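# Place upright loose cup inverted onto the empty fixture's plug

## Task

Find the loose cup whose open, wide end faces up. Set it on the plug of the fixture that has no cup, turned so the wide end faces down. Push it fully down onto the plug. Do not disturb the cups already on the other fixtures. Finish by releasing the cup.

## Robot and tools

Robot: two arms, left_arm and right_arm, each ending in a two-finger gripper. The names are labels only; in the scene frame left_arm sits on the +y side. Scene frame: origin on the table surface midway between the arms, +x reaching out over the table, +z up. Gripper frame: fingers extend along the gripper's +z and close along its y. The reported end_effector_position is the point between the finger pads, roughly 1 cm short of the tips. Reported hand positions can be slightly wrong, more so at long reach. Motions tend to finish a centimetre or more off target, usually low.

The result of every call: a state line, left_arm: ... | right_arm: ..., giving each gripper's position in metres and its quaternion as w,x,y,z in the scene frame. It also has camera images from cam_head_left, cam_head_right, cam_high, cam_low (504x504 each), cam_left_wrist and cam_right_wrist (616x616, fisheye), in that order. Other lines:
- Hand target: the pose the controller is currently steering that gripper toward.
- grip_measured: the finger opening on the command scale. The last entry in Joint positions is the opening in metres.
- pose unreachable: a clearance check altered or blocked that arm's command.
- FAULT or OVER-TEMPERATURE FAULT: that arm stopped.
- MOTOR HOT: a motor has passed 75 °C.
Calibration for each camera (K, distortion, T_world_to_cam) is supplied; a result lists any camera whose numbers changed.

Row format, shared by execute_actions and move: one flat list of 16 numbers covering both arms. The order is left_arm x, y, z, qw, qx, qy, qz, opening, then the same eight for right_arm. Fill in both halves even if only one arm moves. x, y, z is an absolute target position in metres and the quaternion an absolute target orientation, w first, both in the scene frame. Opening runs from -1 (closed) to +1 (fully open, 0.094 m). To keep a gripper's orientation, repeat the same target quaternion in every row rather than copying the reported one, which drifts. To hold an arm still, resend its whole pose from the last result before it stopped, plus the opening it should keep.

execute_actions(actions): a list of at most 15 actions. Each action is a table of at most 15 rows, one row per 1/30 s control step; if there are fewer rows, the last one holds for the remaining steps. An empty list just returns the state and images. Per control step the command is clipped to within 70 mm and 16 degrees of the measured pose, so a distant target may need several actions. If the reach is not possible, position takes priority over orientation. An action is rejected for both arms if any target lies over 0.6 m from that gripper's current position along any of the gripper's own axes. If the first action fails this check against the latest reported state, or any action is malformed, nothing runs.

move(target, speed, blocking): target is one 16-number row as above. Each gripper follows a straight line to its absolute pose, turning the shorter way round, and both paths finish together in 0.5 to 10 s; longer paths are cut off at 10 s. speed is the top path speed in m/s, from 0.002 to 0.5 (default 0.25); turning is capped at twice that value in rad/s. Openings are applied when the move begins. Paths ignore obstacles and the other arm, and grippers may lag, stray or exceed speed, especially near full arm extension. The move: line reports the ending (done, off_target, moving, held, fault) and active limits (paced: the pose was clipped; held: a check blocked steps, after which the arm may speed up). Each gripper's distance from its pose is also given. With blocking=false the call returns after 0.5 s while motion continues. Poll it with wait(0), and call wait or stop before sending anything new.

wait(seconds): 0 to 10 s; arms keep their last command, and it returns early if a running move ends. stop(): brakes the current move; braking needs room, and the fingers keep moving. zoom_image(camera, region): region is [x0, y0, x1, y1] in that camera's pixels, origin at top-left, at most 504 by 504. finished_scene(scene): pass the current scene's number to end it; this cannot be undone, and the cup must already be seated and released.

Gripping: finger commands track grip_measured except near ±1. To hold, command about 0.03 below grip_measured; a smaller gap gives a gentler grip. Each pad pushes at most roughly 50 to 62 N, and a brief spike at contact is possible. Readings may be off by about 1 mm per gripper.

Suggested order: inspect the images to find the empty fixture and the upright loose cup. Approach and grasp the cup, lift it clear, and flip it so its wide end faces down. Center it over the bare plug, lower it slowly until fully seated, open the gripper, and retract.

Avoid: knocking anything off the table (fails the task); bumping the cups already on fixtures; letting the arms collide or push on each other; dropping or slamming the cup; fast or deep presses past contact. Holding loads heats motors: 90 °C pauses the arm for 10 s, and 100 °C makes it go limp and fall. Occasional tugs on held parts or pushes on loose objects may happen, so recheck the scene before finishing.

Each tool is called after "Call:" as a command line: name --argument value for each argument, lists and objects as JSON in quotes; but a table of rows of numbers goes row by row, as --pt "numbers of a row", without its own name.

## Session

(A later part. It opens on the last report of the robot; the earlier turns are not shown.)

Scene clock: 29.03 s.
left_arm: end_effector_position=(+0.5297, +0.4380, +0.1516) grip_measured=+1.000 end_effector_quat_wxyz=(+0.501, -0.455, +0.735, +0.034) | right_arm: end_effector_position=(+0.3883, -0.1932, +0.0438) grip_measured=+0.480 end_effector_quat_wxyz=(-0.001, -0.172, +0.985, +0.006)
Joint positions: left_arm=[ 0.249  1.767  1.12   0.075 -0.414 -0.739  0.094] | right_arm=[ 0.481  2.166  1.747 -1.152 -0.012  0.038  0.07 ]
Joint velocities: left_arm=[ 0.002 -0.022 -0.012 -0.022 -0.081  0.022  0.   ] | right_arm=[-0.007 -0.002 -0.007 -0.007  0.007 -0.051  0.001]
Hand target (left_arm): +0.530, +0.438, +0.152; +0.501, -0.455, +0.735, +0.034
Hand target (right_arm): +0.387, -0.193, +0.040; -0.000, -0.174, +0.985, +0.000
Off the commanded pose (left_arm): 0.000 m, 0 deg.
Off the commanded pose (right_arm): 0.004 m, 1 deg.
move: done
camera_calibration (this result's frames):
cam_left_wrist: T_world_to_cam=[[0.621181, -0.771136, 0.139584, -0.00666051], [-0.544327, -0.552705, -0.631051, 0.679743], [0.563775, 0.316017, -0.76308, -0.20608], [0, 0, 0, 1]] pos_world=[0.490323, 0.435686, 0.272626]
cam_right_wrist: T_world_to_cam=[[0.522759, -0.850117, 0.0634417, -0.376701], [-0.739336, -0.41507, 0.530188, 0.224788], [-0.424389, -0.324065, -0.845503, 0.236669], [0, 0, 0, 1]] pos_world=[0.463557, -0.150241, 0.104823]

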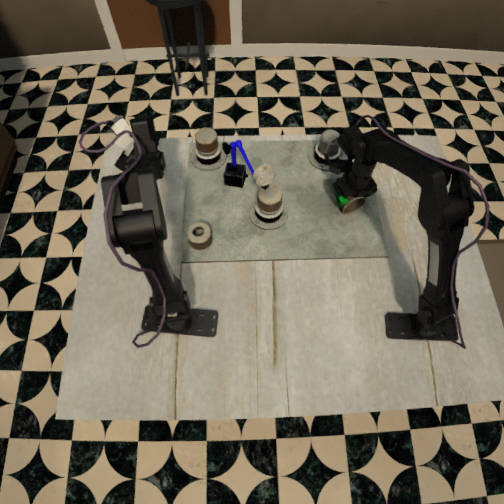

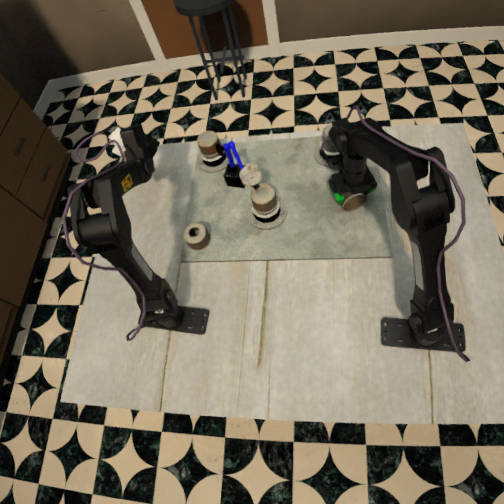

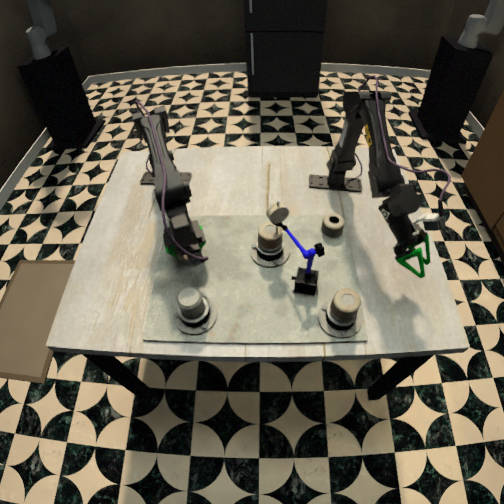

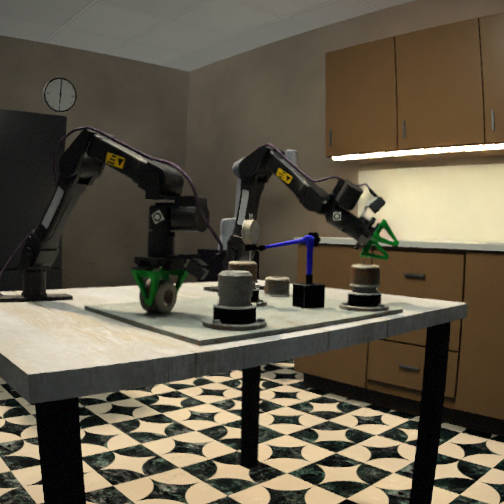

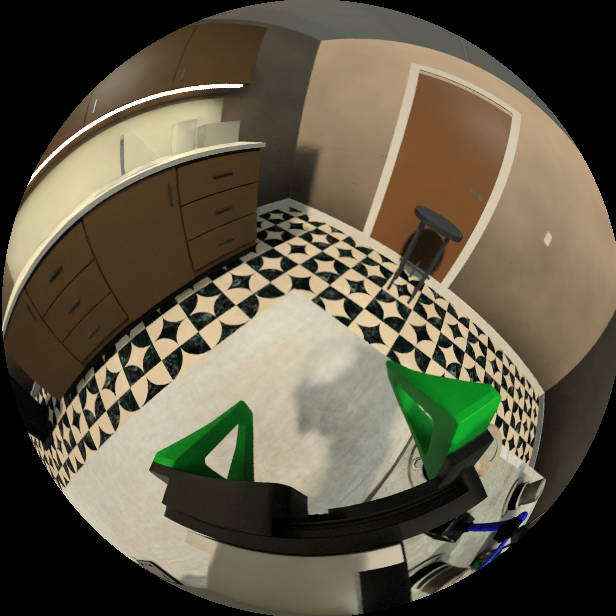

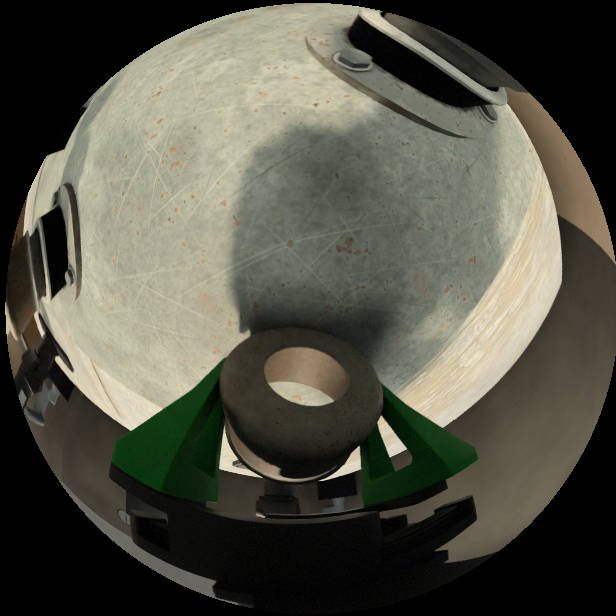

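Call:
move --target '[0.5297, 0.438, 0.1516, 0.501, -0.455, 0.735, 0.034, 1, 0.44, -0.19, 0.19, 0.6944, -0.1336, 0.6944, 0.1336, 0.44]' --speed 0.25

Call:
move --target '[0.5297, 0.438, 0.1516, 0.501, -0.455, 0.735, 0.034, 1, 0.606, -0.142, 0.205, 0.724, -0.1276, 0.6634, 0.1393, 0.44]' --speed 0.2

Call:
zoom_image --camera "cam_low" --region '[160, 200, 300, 340]'

Call:
zoom_image --camera "cam_high" --region '[130, 230, 250, 350]'

Scene clock: 34.50 s.
left_arm: end_effector_position=(+0.5297, +0.4380, +0.1516) grip_measured=+1.000 end_effector_quat_wxyz=(+0.501, -0.455, +0.735, +0.034) | right_arm: end_effector_position=(+0.4390, -0.1873, +0.1695) grip_measured=+0.480 end_effector_quat_wxyz=(+0.668, -0.147, +0.719, +0.124)
Joint positions: left_arm=[ 0.249  1.767  1.12   0.075 -0.414 -0.739  0.094] | right_arm=[ 0.442  1.697  0.595  1.024 -0.039 -0.021  0.07 ]
Joint velocities: left_arm=[-0.002  0.007  0.012 -0.037 -0.007 -0.022  0.   ] | right_arm=[ 0.007 -0.012  0.002  0.007 -0.022 -0.037  0.001]
Hand target (left_arm): +0.530, +0.438, +0.152; +0.501, -0.455, +0.735, +0.034
Hand target (right_arm): +0.440, -0.189, +0.189; +0.695, -0.145, +0.693, +0.127
Off the commanded pose (left_arm): 0.000 m, 0 deg.
Off the commanded pose (right_arm): 0.021 m, 5 deg.
move: off_target (right_arm)
camera_calibration (this result's frames):
cam_left_wrist: T_world_to_cam=[[0.621181, -0.771136, 0.139584, -0.00666051], [-0.544327, -0.552705, -0.631051, 0.679743], [0.563775, 0.316017, -0.76308, -0.20608], [0, 0, 0, 1]] pos_world=[0.490323, 0.435686, 0.272626]
cam_right_wrist: T_world_to_cam=[[0.311047, -0.923208, 0.225689, -0.354449], [-0.49563, -0.360192, -0.790325, 0.325215], [0.810926, 0.13397, -0.569606, -0.13678], [0, 0, 0, 1]] pos_world=[0.382355, -0.191766, 0.259111]

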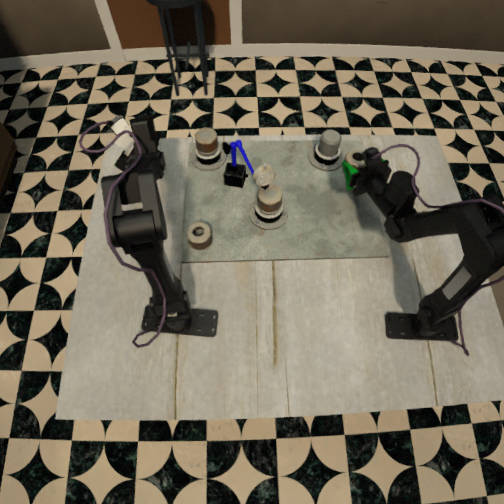

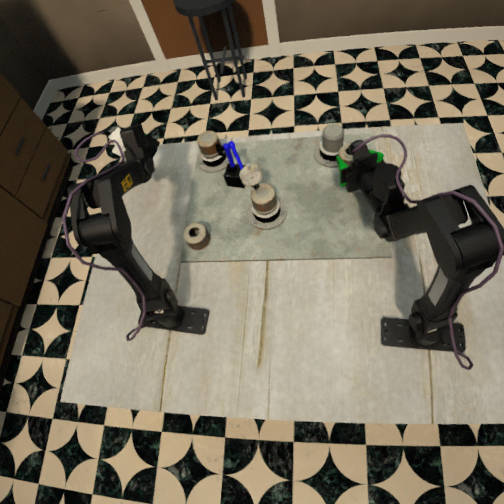

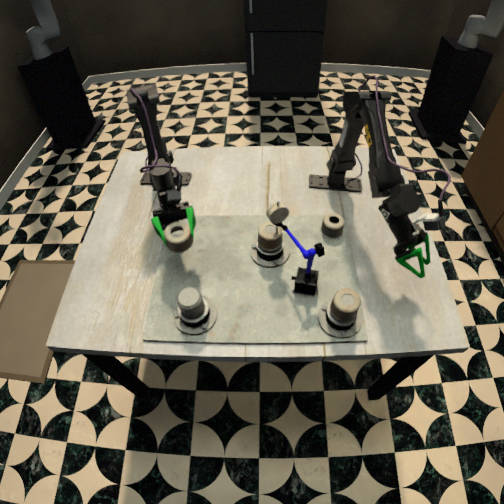

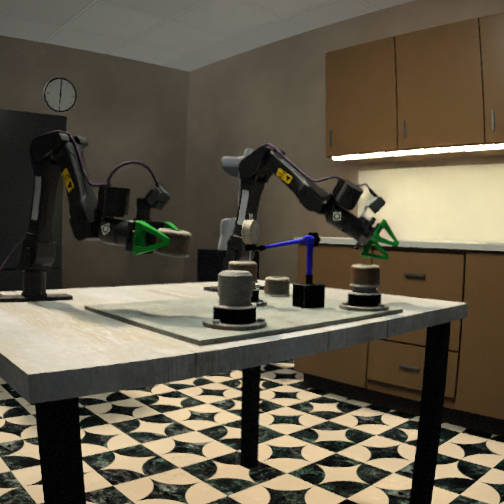

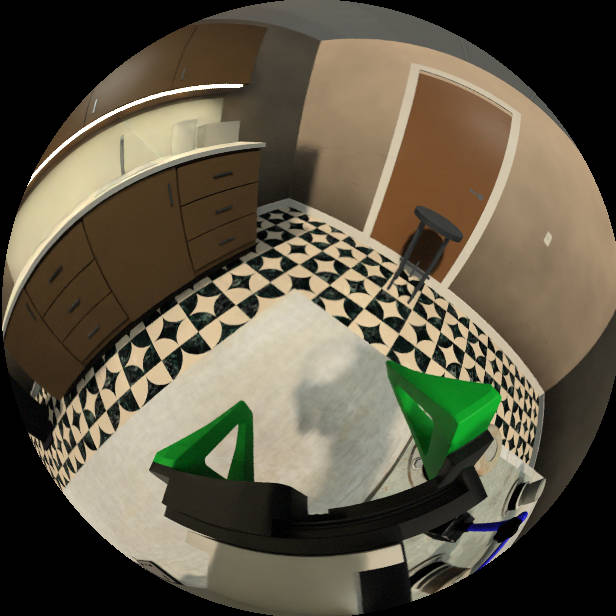

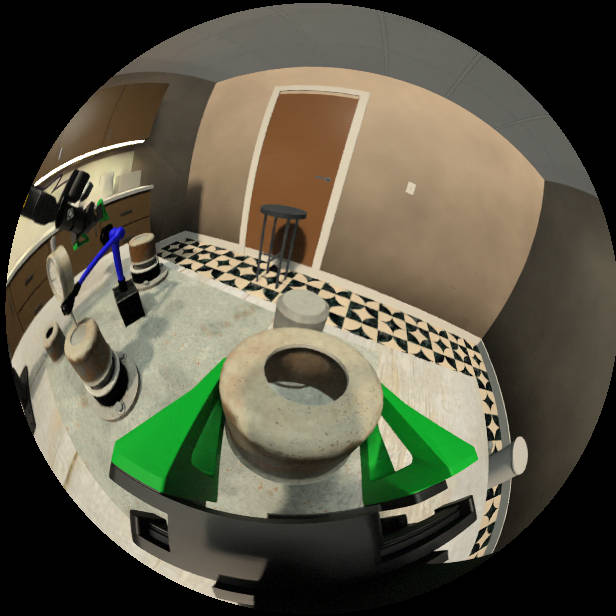

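Scene clock: 35.90 s.
left_arm: end_effector_position=(+0.5297, +0.4380, +0.1516) grip_measured=+1.000 end_effector_quat_wxyz=(+0.501, -0.455, +0.735, +0.034) | right_arm: end_effector_position=(+0.5959, -0.1396, +0.1636) grip_measured=+0.480 end_effector_quat_wxyz=(+0.688, -0.136, +0.701, +0.129)
Joint positions: left_arm=[ 0.249  1.767  1.12   0.075 -0.414 -0.739  0.094] | right_arm=[ 0.427  2.238  1.325  0.893 -0.046 -0.008  0.07 ]
Joint velocities: left_arm=[-0.002  0.007 -0.002  0.022 -0.051 -0.007  0.   ] | right_arm=[-0.002  0.017 -0.002 -0.081  0.022 -0.066  0.   ]
Hand target (left_arm): +0.530, +0.438, +0.152; +0.501, -0.455, +0.735, +0.034
Hand target (right_arm): +0.602, -0.141, +0.206; +0.724, -0.129, +0.664, +0.138
Off the commanded pose (left_arm): 0.000 m, 0 deg.
Off the commanded pose (right_arm): 0.043 m, 6 deg.
move: off_target (right_arm)
camera_calibration (this result's frames):
cam_left_wrist: T_world_to_cam=[[0.621181, -0.771136, 0.139584, -0.00666051], [-0.544327, -0.552705, -0.631051, 0.679743], [0.563775, 0.316017, -0.76308, -0.20608], [0, 0, 0, 1]] pos_world=[0.490323, 0.435686, 0.272626]
cam_right_wrist: T_world_to_cam=[[0.292175, -0.932869, 0.210687, -0.345509], [-0.458626, -0.329986, -0.825089, 0.403372], [0.839224, 0.144444, -0.524252, -0.296673], [0, 0, 0, 1]] pos_world=[0.534921, -0.146355, 0.25008]

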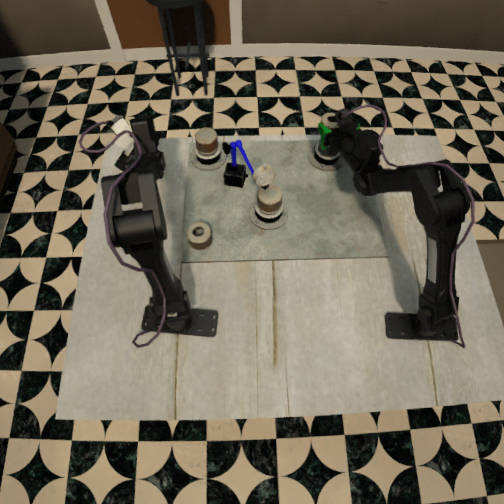

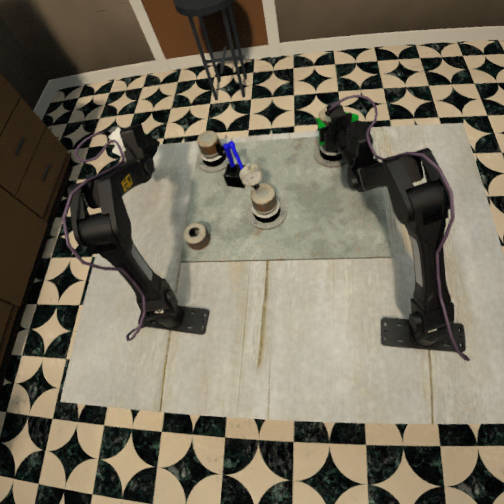

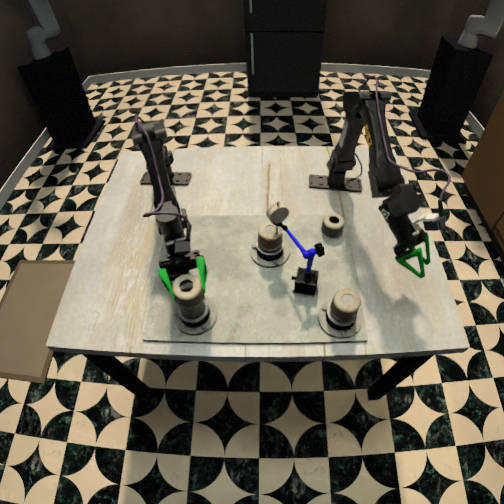

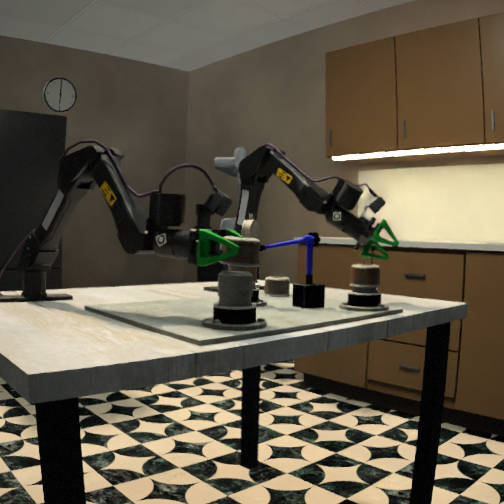

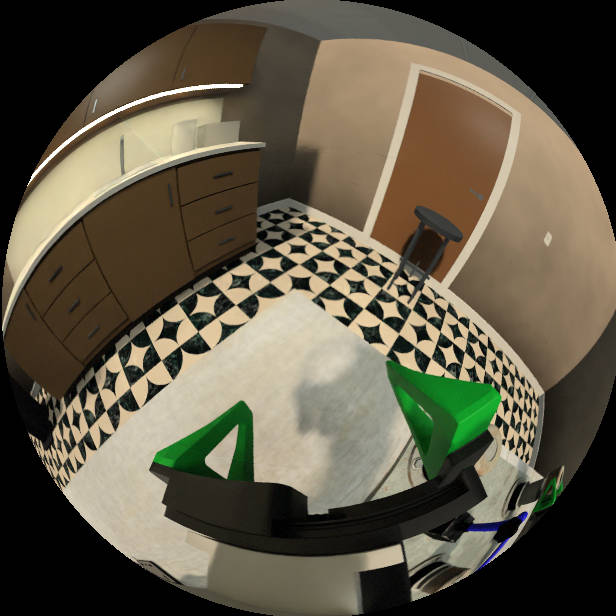

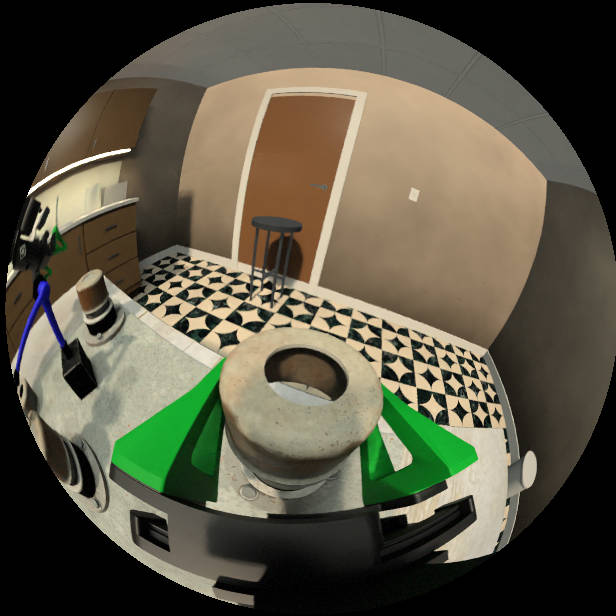

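Region (160, 200, 300, 340) of cam_low's 504x504 image, scaled by 3.600, with more detail than that image has.

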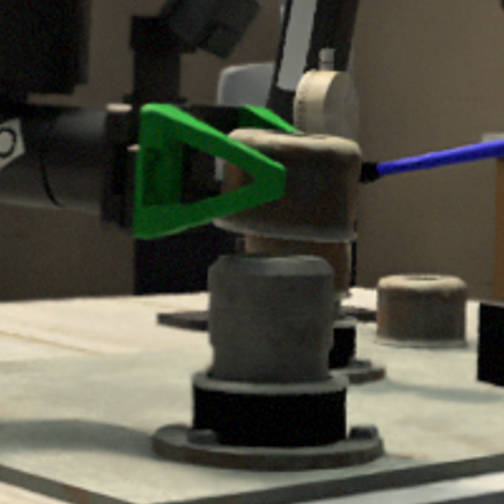

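Region (130, 230, 250, 350) of cam_high's 504x504 image, scaled by 4.200, with more detail than that image has.

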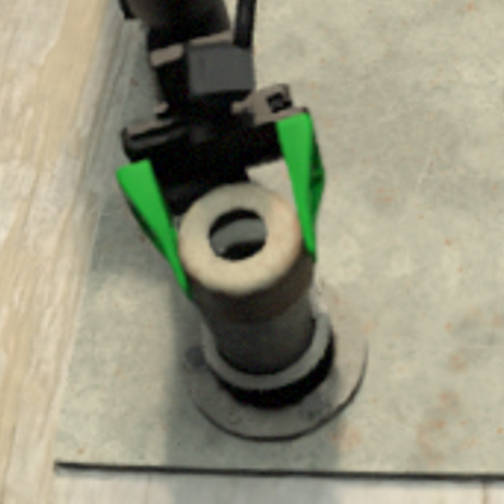

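Call:
move --target '[0.5297, 0.438, 0.1516, 0.501, -0.455, 0.735, 0.034, 1, 0.5945, -0.1468, 0.205, 0.7467, -0.1227, 0.6377, 0.1436, 0.44]' --speed 0.06

Call:
zoom_image --camera "cam_low" --region '[160, 200, 300, 340]'

Call:
zoom_image --camera "cam_high" --region '[130, 230, 250, 350]'

Scene clock: 42.53 s.
left_arm: end_effector_position=(+0.5297, +0.4380, +0.1516) grip_measured=+1.000 end_effector_quat_wxyz=(+0.501, -0.455, +0.735, +0.034) | right_arm: end_effector_position=(+0.5973, -0.1428, +0.1801) grip_measured=+0.480 end_effector_quat_wxyz=(+0.720, -0.129, +0.668, +0.134)
Joint positions: left_arm=[ 0.249  1.767  1.12   0.075 -0.414 -0.739  0.094] | right_arm=[ 0.42   2.257  1.325  1.007 -0.052 -0.003  0.07 ]
Joint velocities: left_arm=[-0.002 -0.017 -0.007  0.007 -0.051  0.051  0.   ] | right_arm=[ 0.002 -0.002  0.002  0.051 -0.051  0.007 -0.   ]
Hand target (left_arm): +0.530, +0.438, +0.152; +0.501, -0.455, +0.735, +0.034
Hand target (right_arm): +0.595, -0.147, +0.205; +0.746, -0.124, +0.638, +0.142
Off the commanded pose (left_arm): 0.000 m, 0 deg.
Off the commanded pose (right_arm): 0.025 m, 5 deg.
move: off_target (right_arm)
camera_calibration (this result's frames):
cam_left_wrist: T_world_to_cam=[[0.621181, -0.771136, 0.139584, -0.00666051], [-0.544327, -0.552705, -0.631051, 0.679743], [0.563775, 0.316017, -0.76308, -0.20608], [0, 0, 0, 1]] pos_world=[0.490323, 0.435686, 0.272626]
cam_right_wrist: T_world_to_cam=[[0.272715, -0.940373, 0.203285, -0.340554], [-0.384621, -0.300238, -0.872882, 0.385214], [0.881869, 0.15986, -0.443567, -0.326546], [0, 0, 0, 1]] pos_world=[0.529007, -0.152391, 0.260631]

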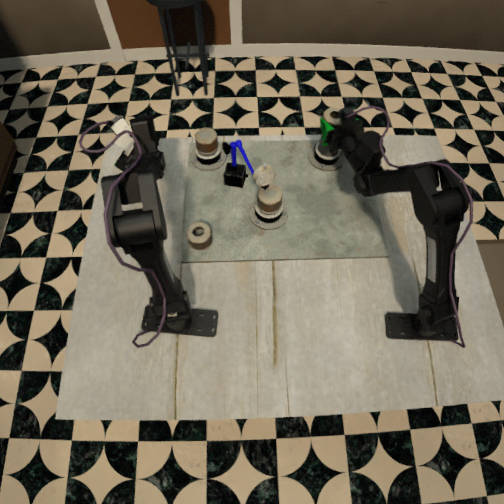

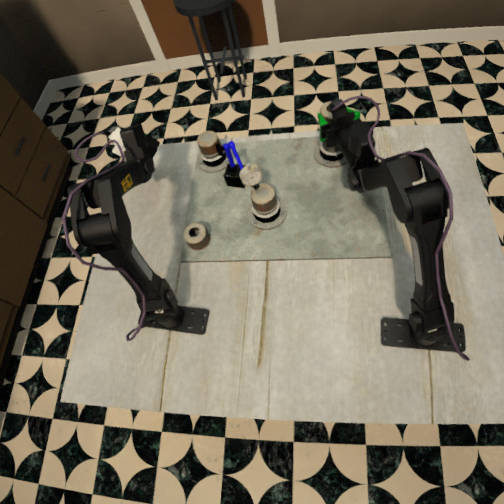

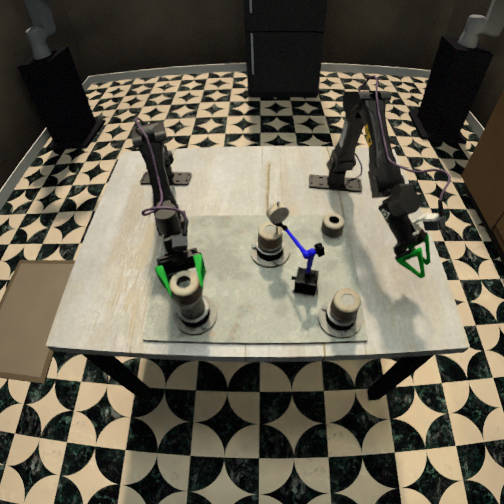

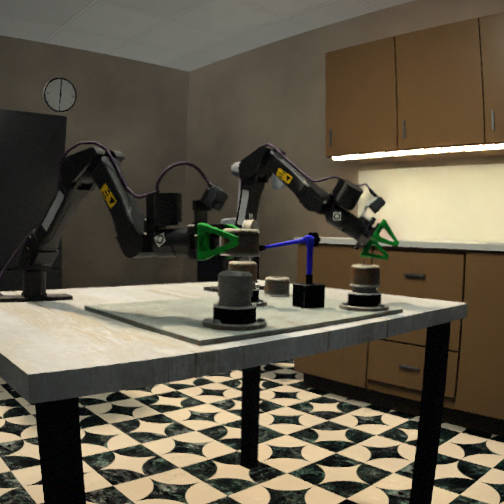

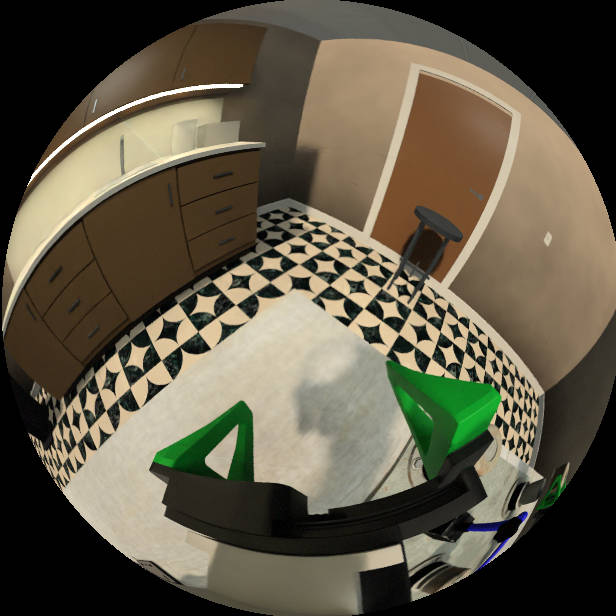

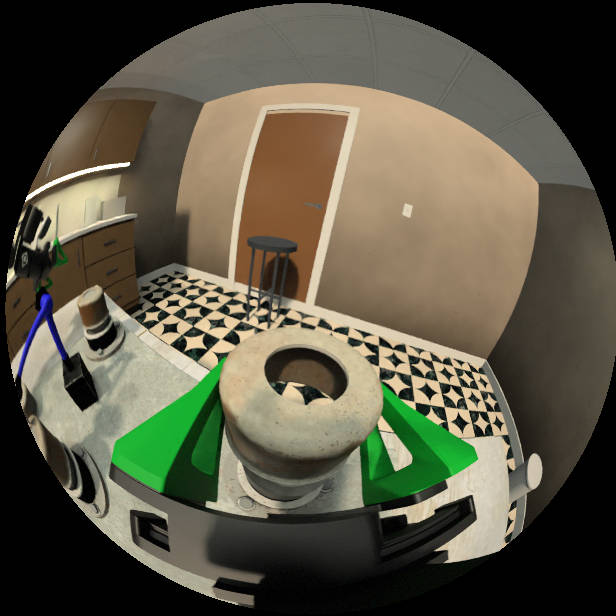

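Region (160, 200, 300, 340) of cam_low's 504x504 image, scaled by 3.600, with more detail than that image has.

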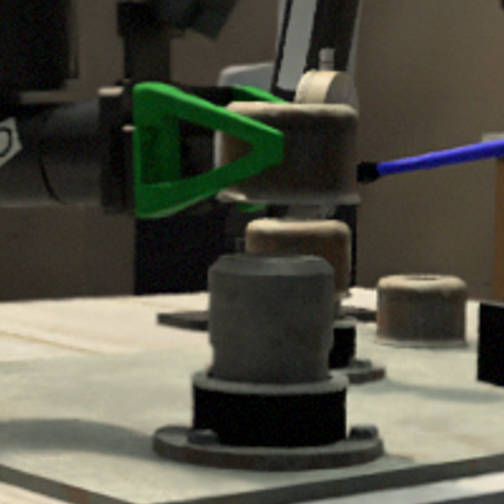

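Region (130, 230, 250, 350) of cam_high's 504x504 image, scaled by 4.200, with more detail than that image has.

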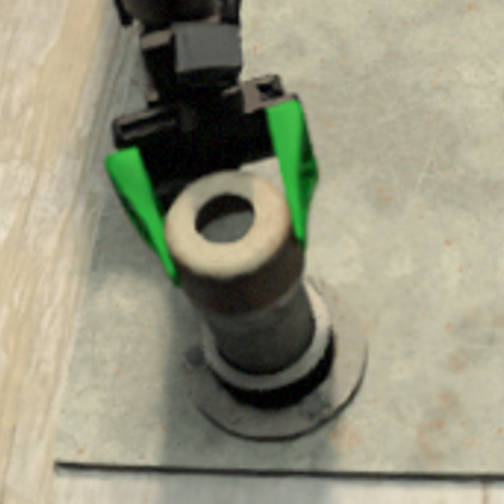

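Call:
move --target '[0.5297, 0.438, 0.1516, 0.501, -0.455, 0.735, 0.034, 1, 0.582, -0.1445, 0.195, 0.7467, -0.1227, 0.6377, 0.1436, 0.44]' --speed 0.06

Call:
zoom_image --camera "cam_low" --region '[160, 200, 300, 340]'

Call:
zoom_image --camera "cam_high" --region '[130, 230, 250, 350]'

Scene clock: 46.17 s.
left_arm: end_effector_position=(+0.5297, +0.4380, +0.1516) grip_measured=+1.000 end_effector_quat_wxyz=(+0.501, -0.455, +0.735, +0.034) | right_arm: end_effector_position=(+0.5880, -0.1459, +0.1612) grip_measured=+0.480 end_effector_quat_wxyz=(+0.716, -0.129, +0.673, +0.134)
Joint positions: left_arm=[ 0.249  1.767  1.12   0.075 -0.414 -0.739  0.094] | right_arm=[ 0.42   2.268  1.262  1.066 -0.052 -0.002  0.07 ]
Joint velocities: left_arm=[ 0.002 -0.002 -0.002  0.007 -0.022 -0.007  0.   ] | right_arm=[ 0.002 -0.007 -0.022  0.022 -0.022 -0.066 -0.001]
Hand target (left_arm): +0.530, +0.438, +0.152; +0.501, -0.455, +0.735, +0.034
Hand target (right_arm): +0.582, -0.145, +0.194; +0.746, -0.123, +0.638, +0.143
Off the commanded pose (left_arm): 0.000 m, 0 deg.
Off the commanded pose (right_arm): 0.034 m, 6 deg.
move: off_target (right_arm)
camera_calibration (this result's frames):
cam_left_wrist: T_world_to_cam=[[0.621181, -0.771136, 0.139584, -0.00666051], [-0.544327, -0.552705, -0.631051, 0.679743], [0.563775, 0.316017, -0.76308, -0.20608], [0, 0, 0, 1]] pos_world=[0.490323, 0.435686, 0.272626]
cam_right_wrist: T_world_to_cam=[[0.275872, -0.939574, 0.202718, -0.338682], [-0.396168, -0.303302, -0.866636, 0.369527], [0.875754, 0.15877, -0.455902, -0.320767], [0, 0, 0, 1]] pos_world=[0.520741, -0.155211, 0.242665]

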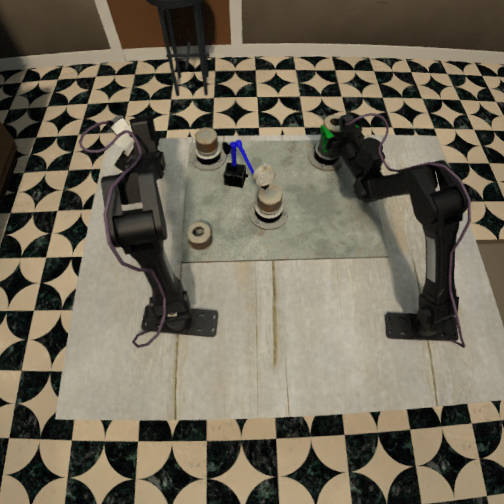

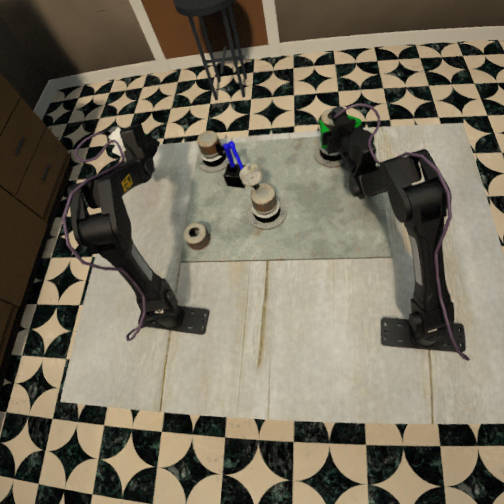

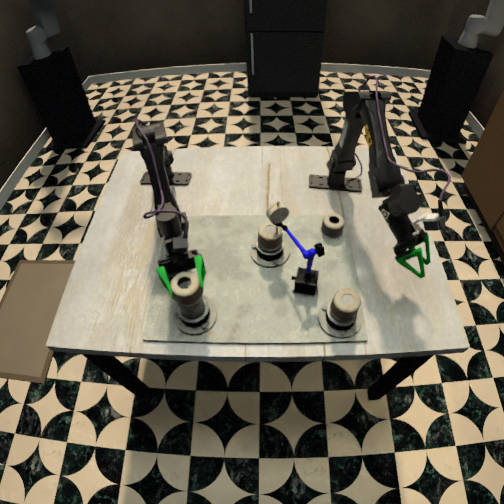

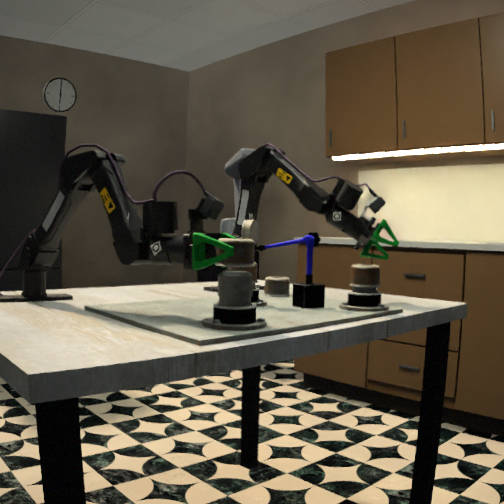

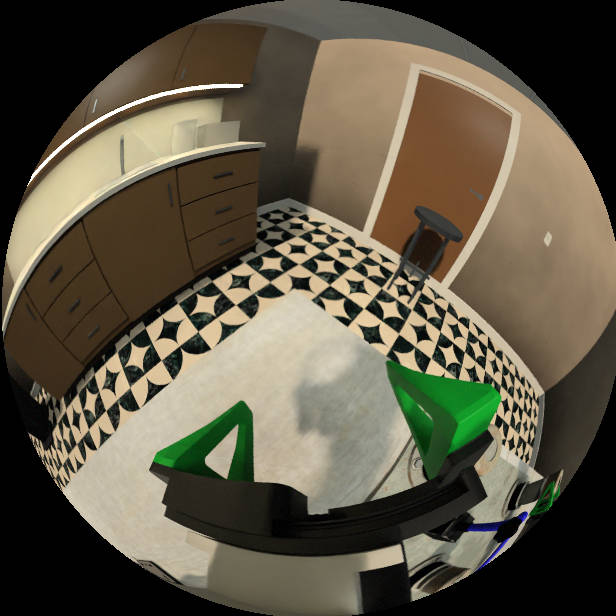

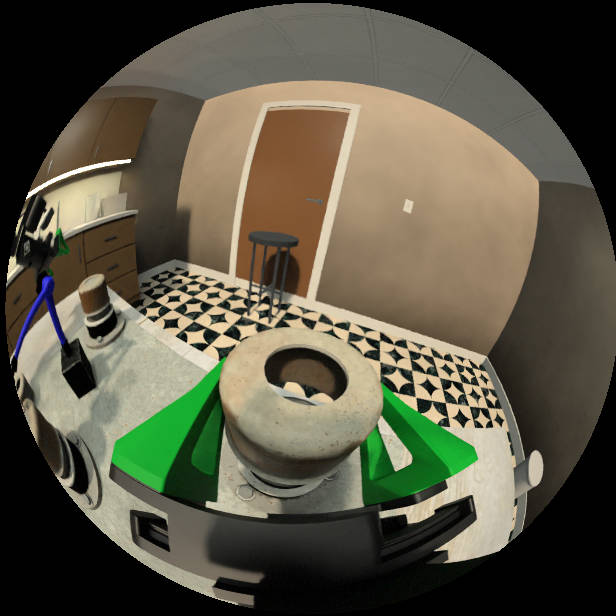

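Region (160, 200, 300, 340) of cam_low's 504x504 image, scaled by 3.600, with more detail than that image has.

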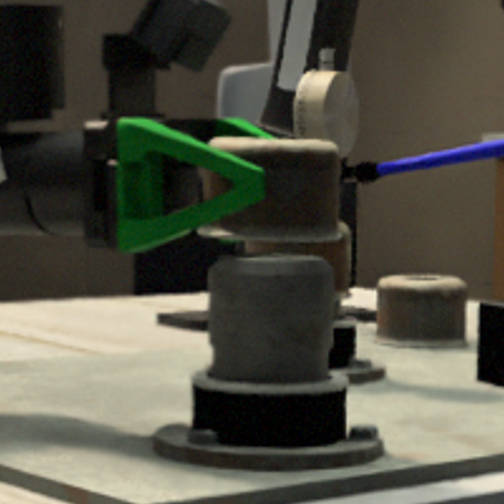

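Region (130, 230, 250, 350) of cam_high's 504x504 image, scaled by 4.200, with more detail than that image has.

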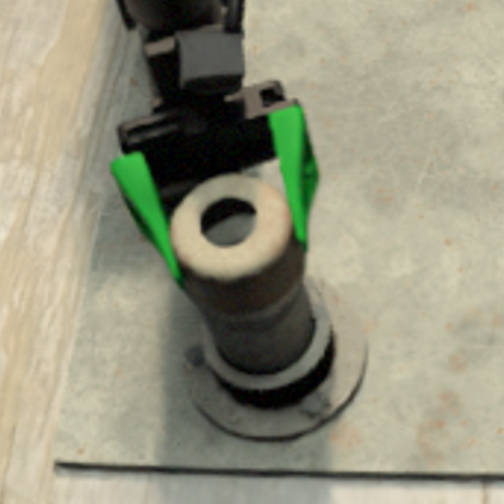

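Call:
move --target '[0.5297, 0.438, 0.1516, 0.501, -0.455, 0.735, 0.034, 1, 0.581, -0.1445, 0.172, 0.7467, -0.1227, 0.6377, 0.1436, 0.44]' --speed 0.04

Call:
zoom_image --camera "cam_low" --region '[160, 200, 300, 340]'

Call:
zoom_image --camera "cam_high" --region '[130, 230, 250, 350]'

Scene clock: 48.57 s.
left_arm: end_effector_position=(+0.5297, +0.4380, +0.1516) grip_measured=+1.000 end_effector_quat_wxyz=(+0.501, -0.455, +0.735, +0.034) | right_arm: end_effector_position=(+0.5882, -0.1458, +0.1549) grip_measured=+0.480 end_effector_quat_wxyz=(+0.726, -0.128, +0.662, +0.135)
Joint positions: left_arm=[ 0.249  1.767  1.12   0.075 -0.414 -0.739  0.094] | right_arm=[ 0.42   2.308  1.262  1.136 -0.052 -0.001  0.07 ]
Joint velocities: left_arm=[-0.017 -0.002  0.002 -0.007  0.022 -0.037  0.   ] | right_arm=[-0.012 -0.007 -0.007 -0.051 -0.007 -0.051 -0.001]
Hand target (left_arm): +0.530, +0.438, +0.152; +0.501, -0.455, +0.735, +0.034
Hand target (right_arm): +0.581, -0.144, +0.172; +0.746, -0.123, +0.638, +0.143
Off the commanded pose (left_arm): 0.000 m, 0 deg.
Off the commanded pose (right_arm): 0.019 m, 4 deg.
move: off_target (right_arm)
camera_calibration (this result's frames):
cam_left_wrist: T_world_to_cam=[[0.621181, -0.771136, 0.139584, -0.00666051], [-0.544327, -0.552705, -0.631051, 0.679743], [0.563775, 0.316017, -0.76308, -0.20608], [0, 0, 0, 1]] pos_world=[0.490323, 0.435686, 0.272626]
cam_right_wrist: T_world_to_cam=[[0.270009, -0.941617, 0.201128, -0.333998], [-0.370675, -0.294441, -0.880855, 0.352677], [0.888648, 0.163286, -0.428535, -0.335024], [0, 0, 0, 1]] pos_world=[0.518629, -0.155951, 0.234264]

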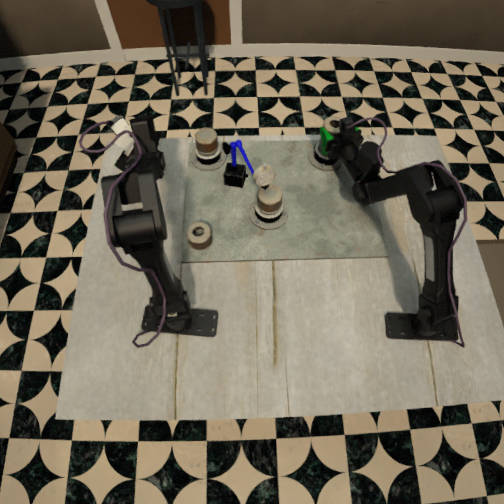

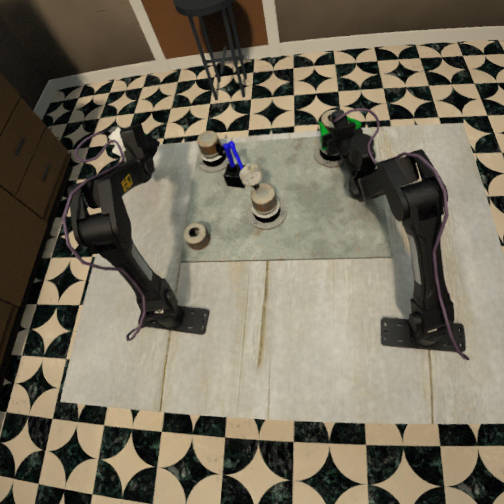

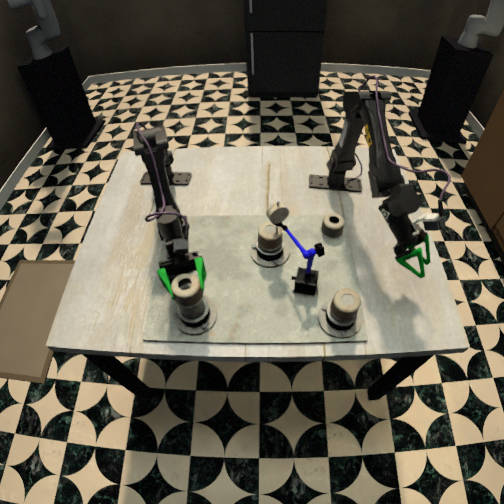

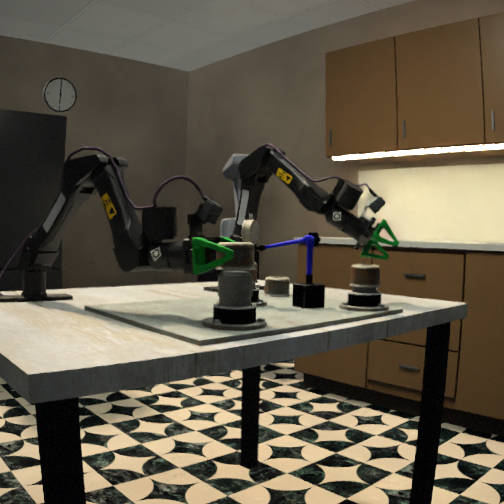

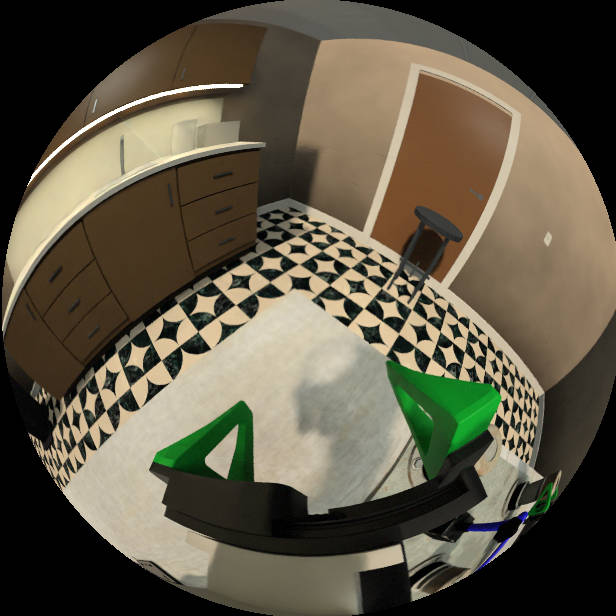

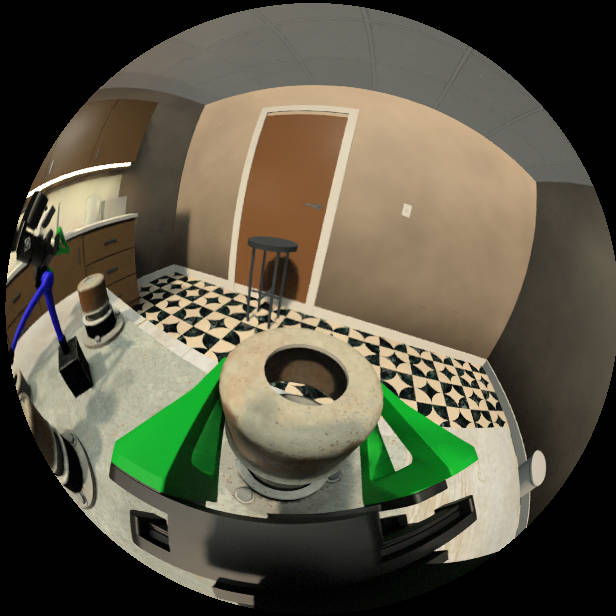

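Region (160, 200, 300, 340) of cam_low's 504x504 image, scaled by 3.600, with more detail than that image has.

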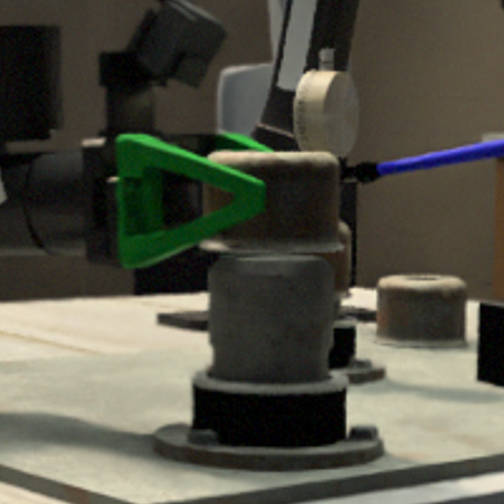

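Region (130, 230, 250, 350) of cam_high's 504x504 image, scaled by 4.200, with more detail than that image has.

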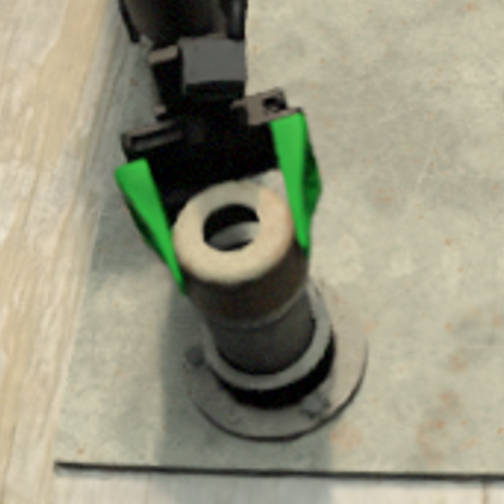

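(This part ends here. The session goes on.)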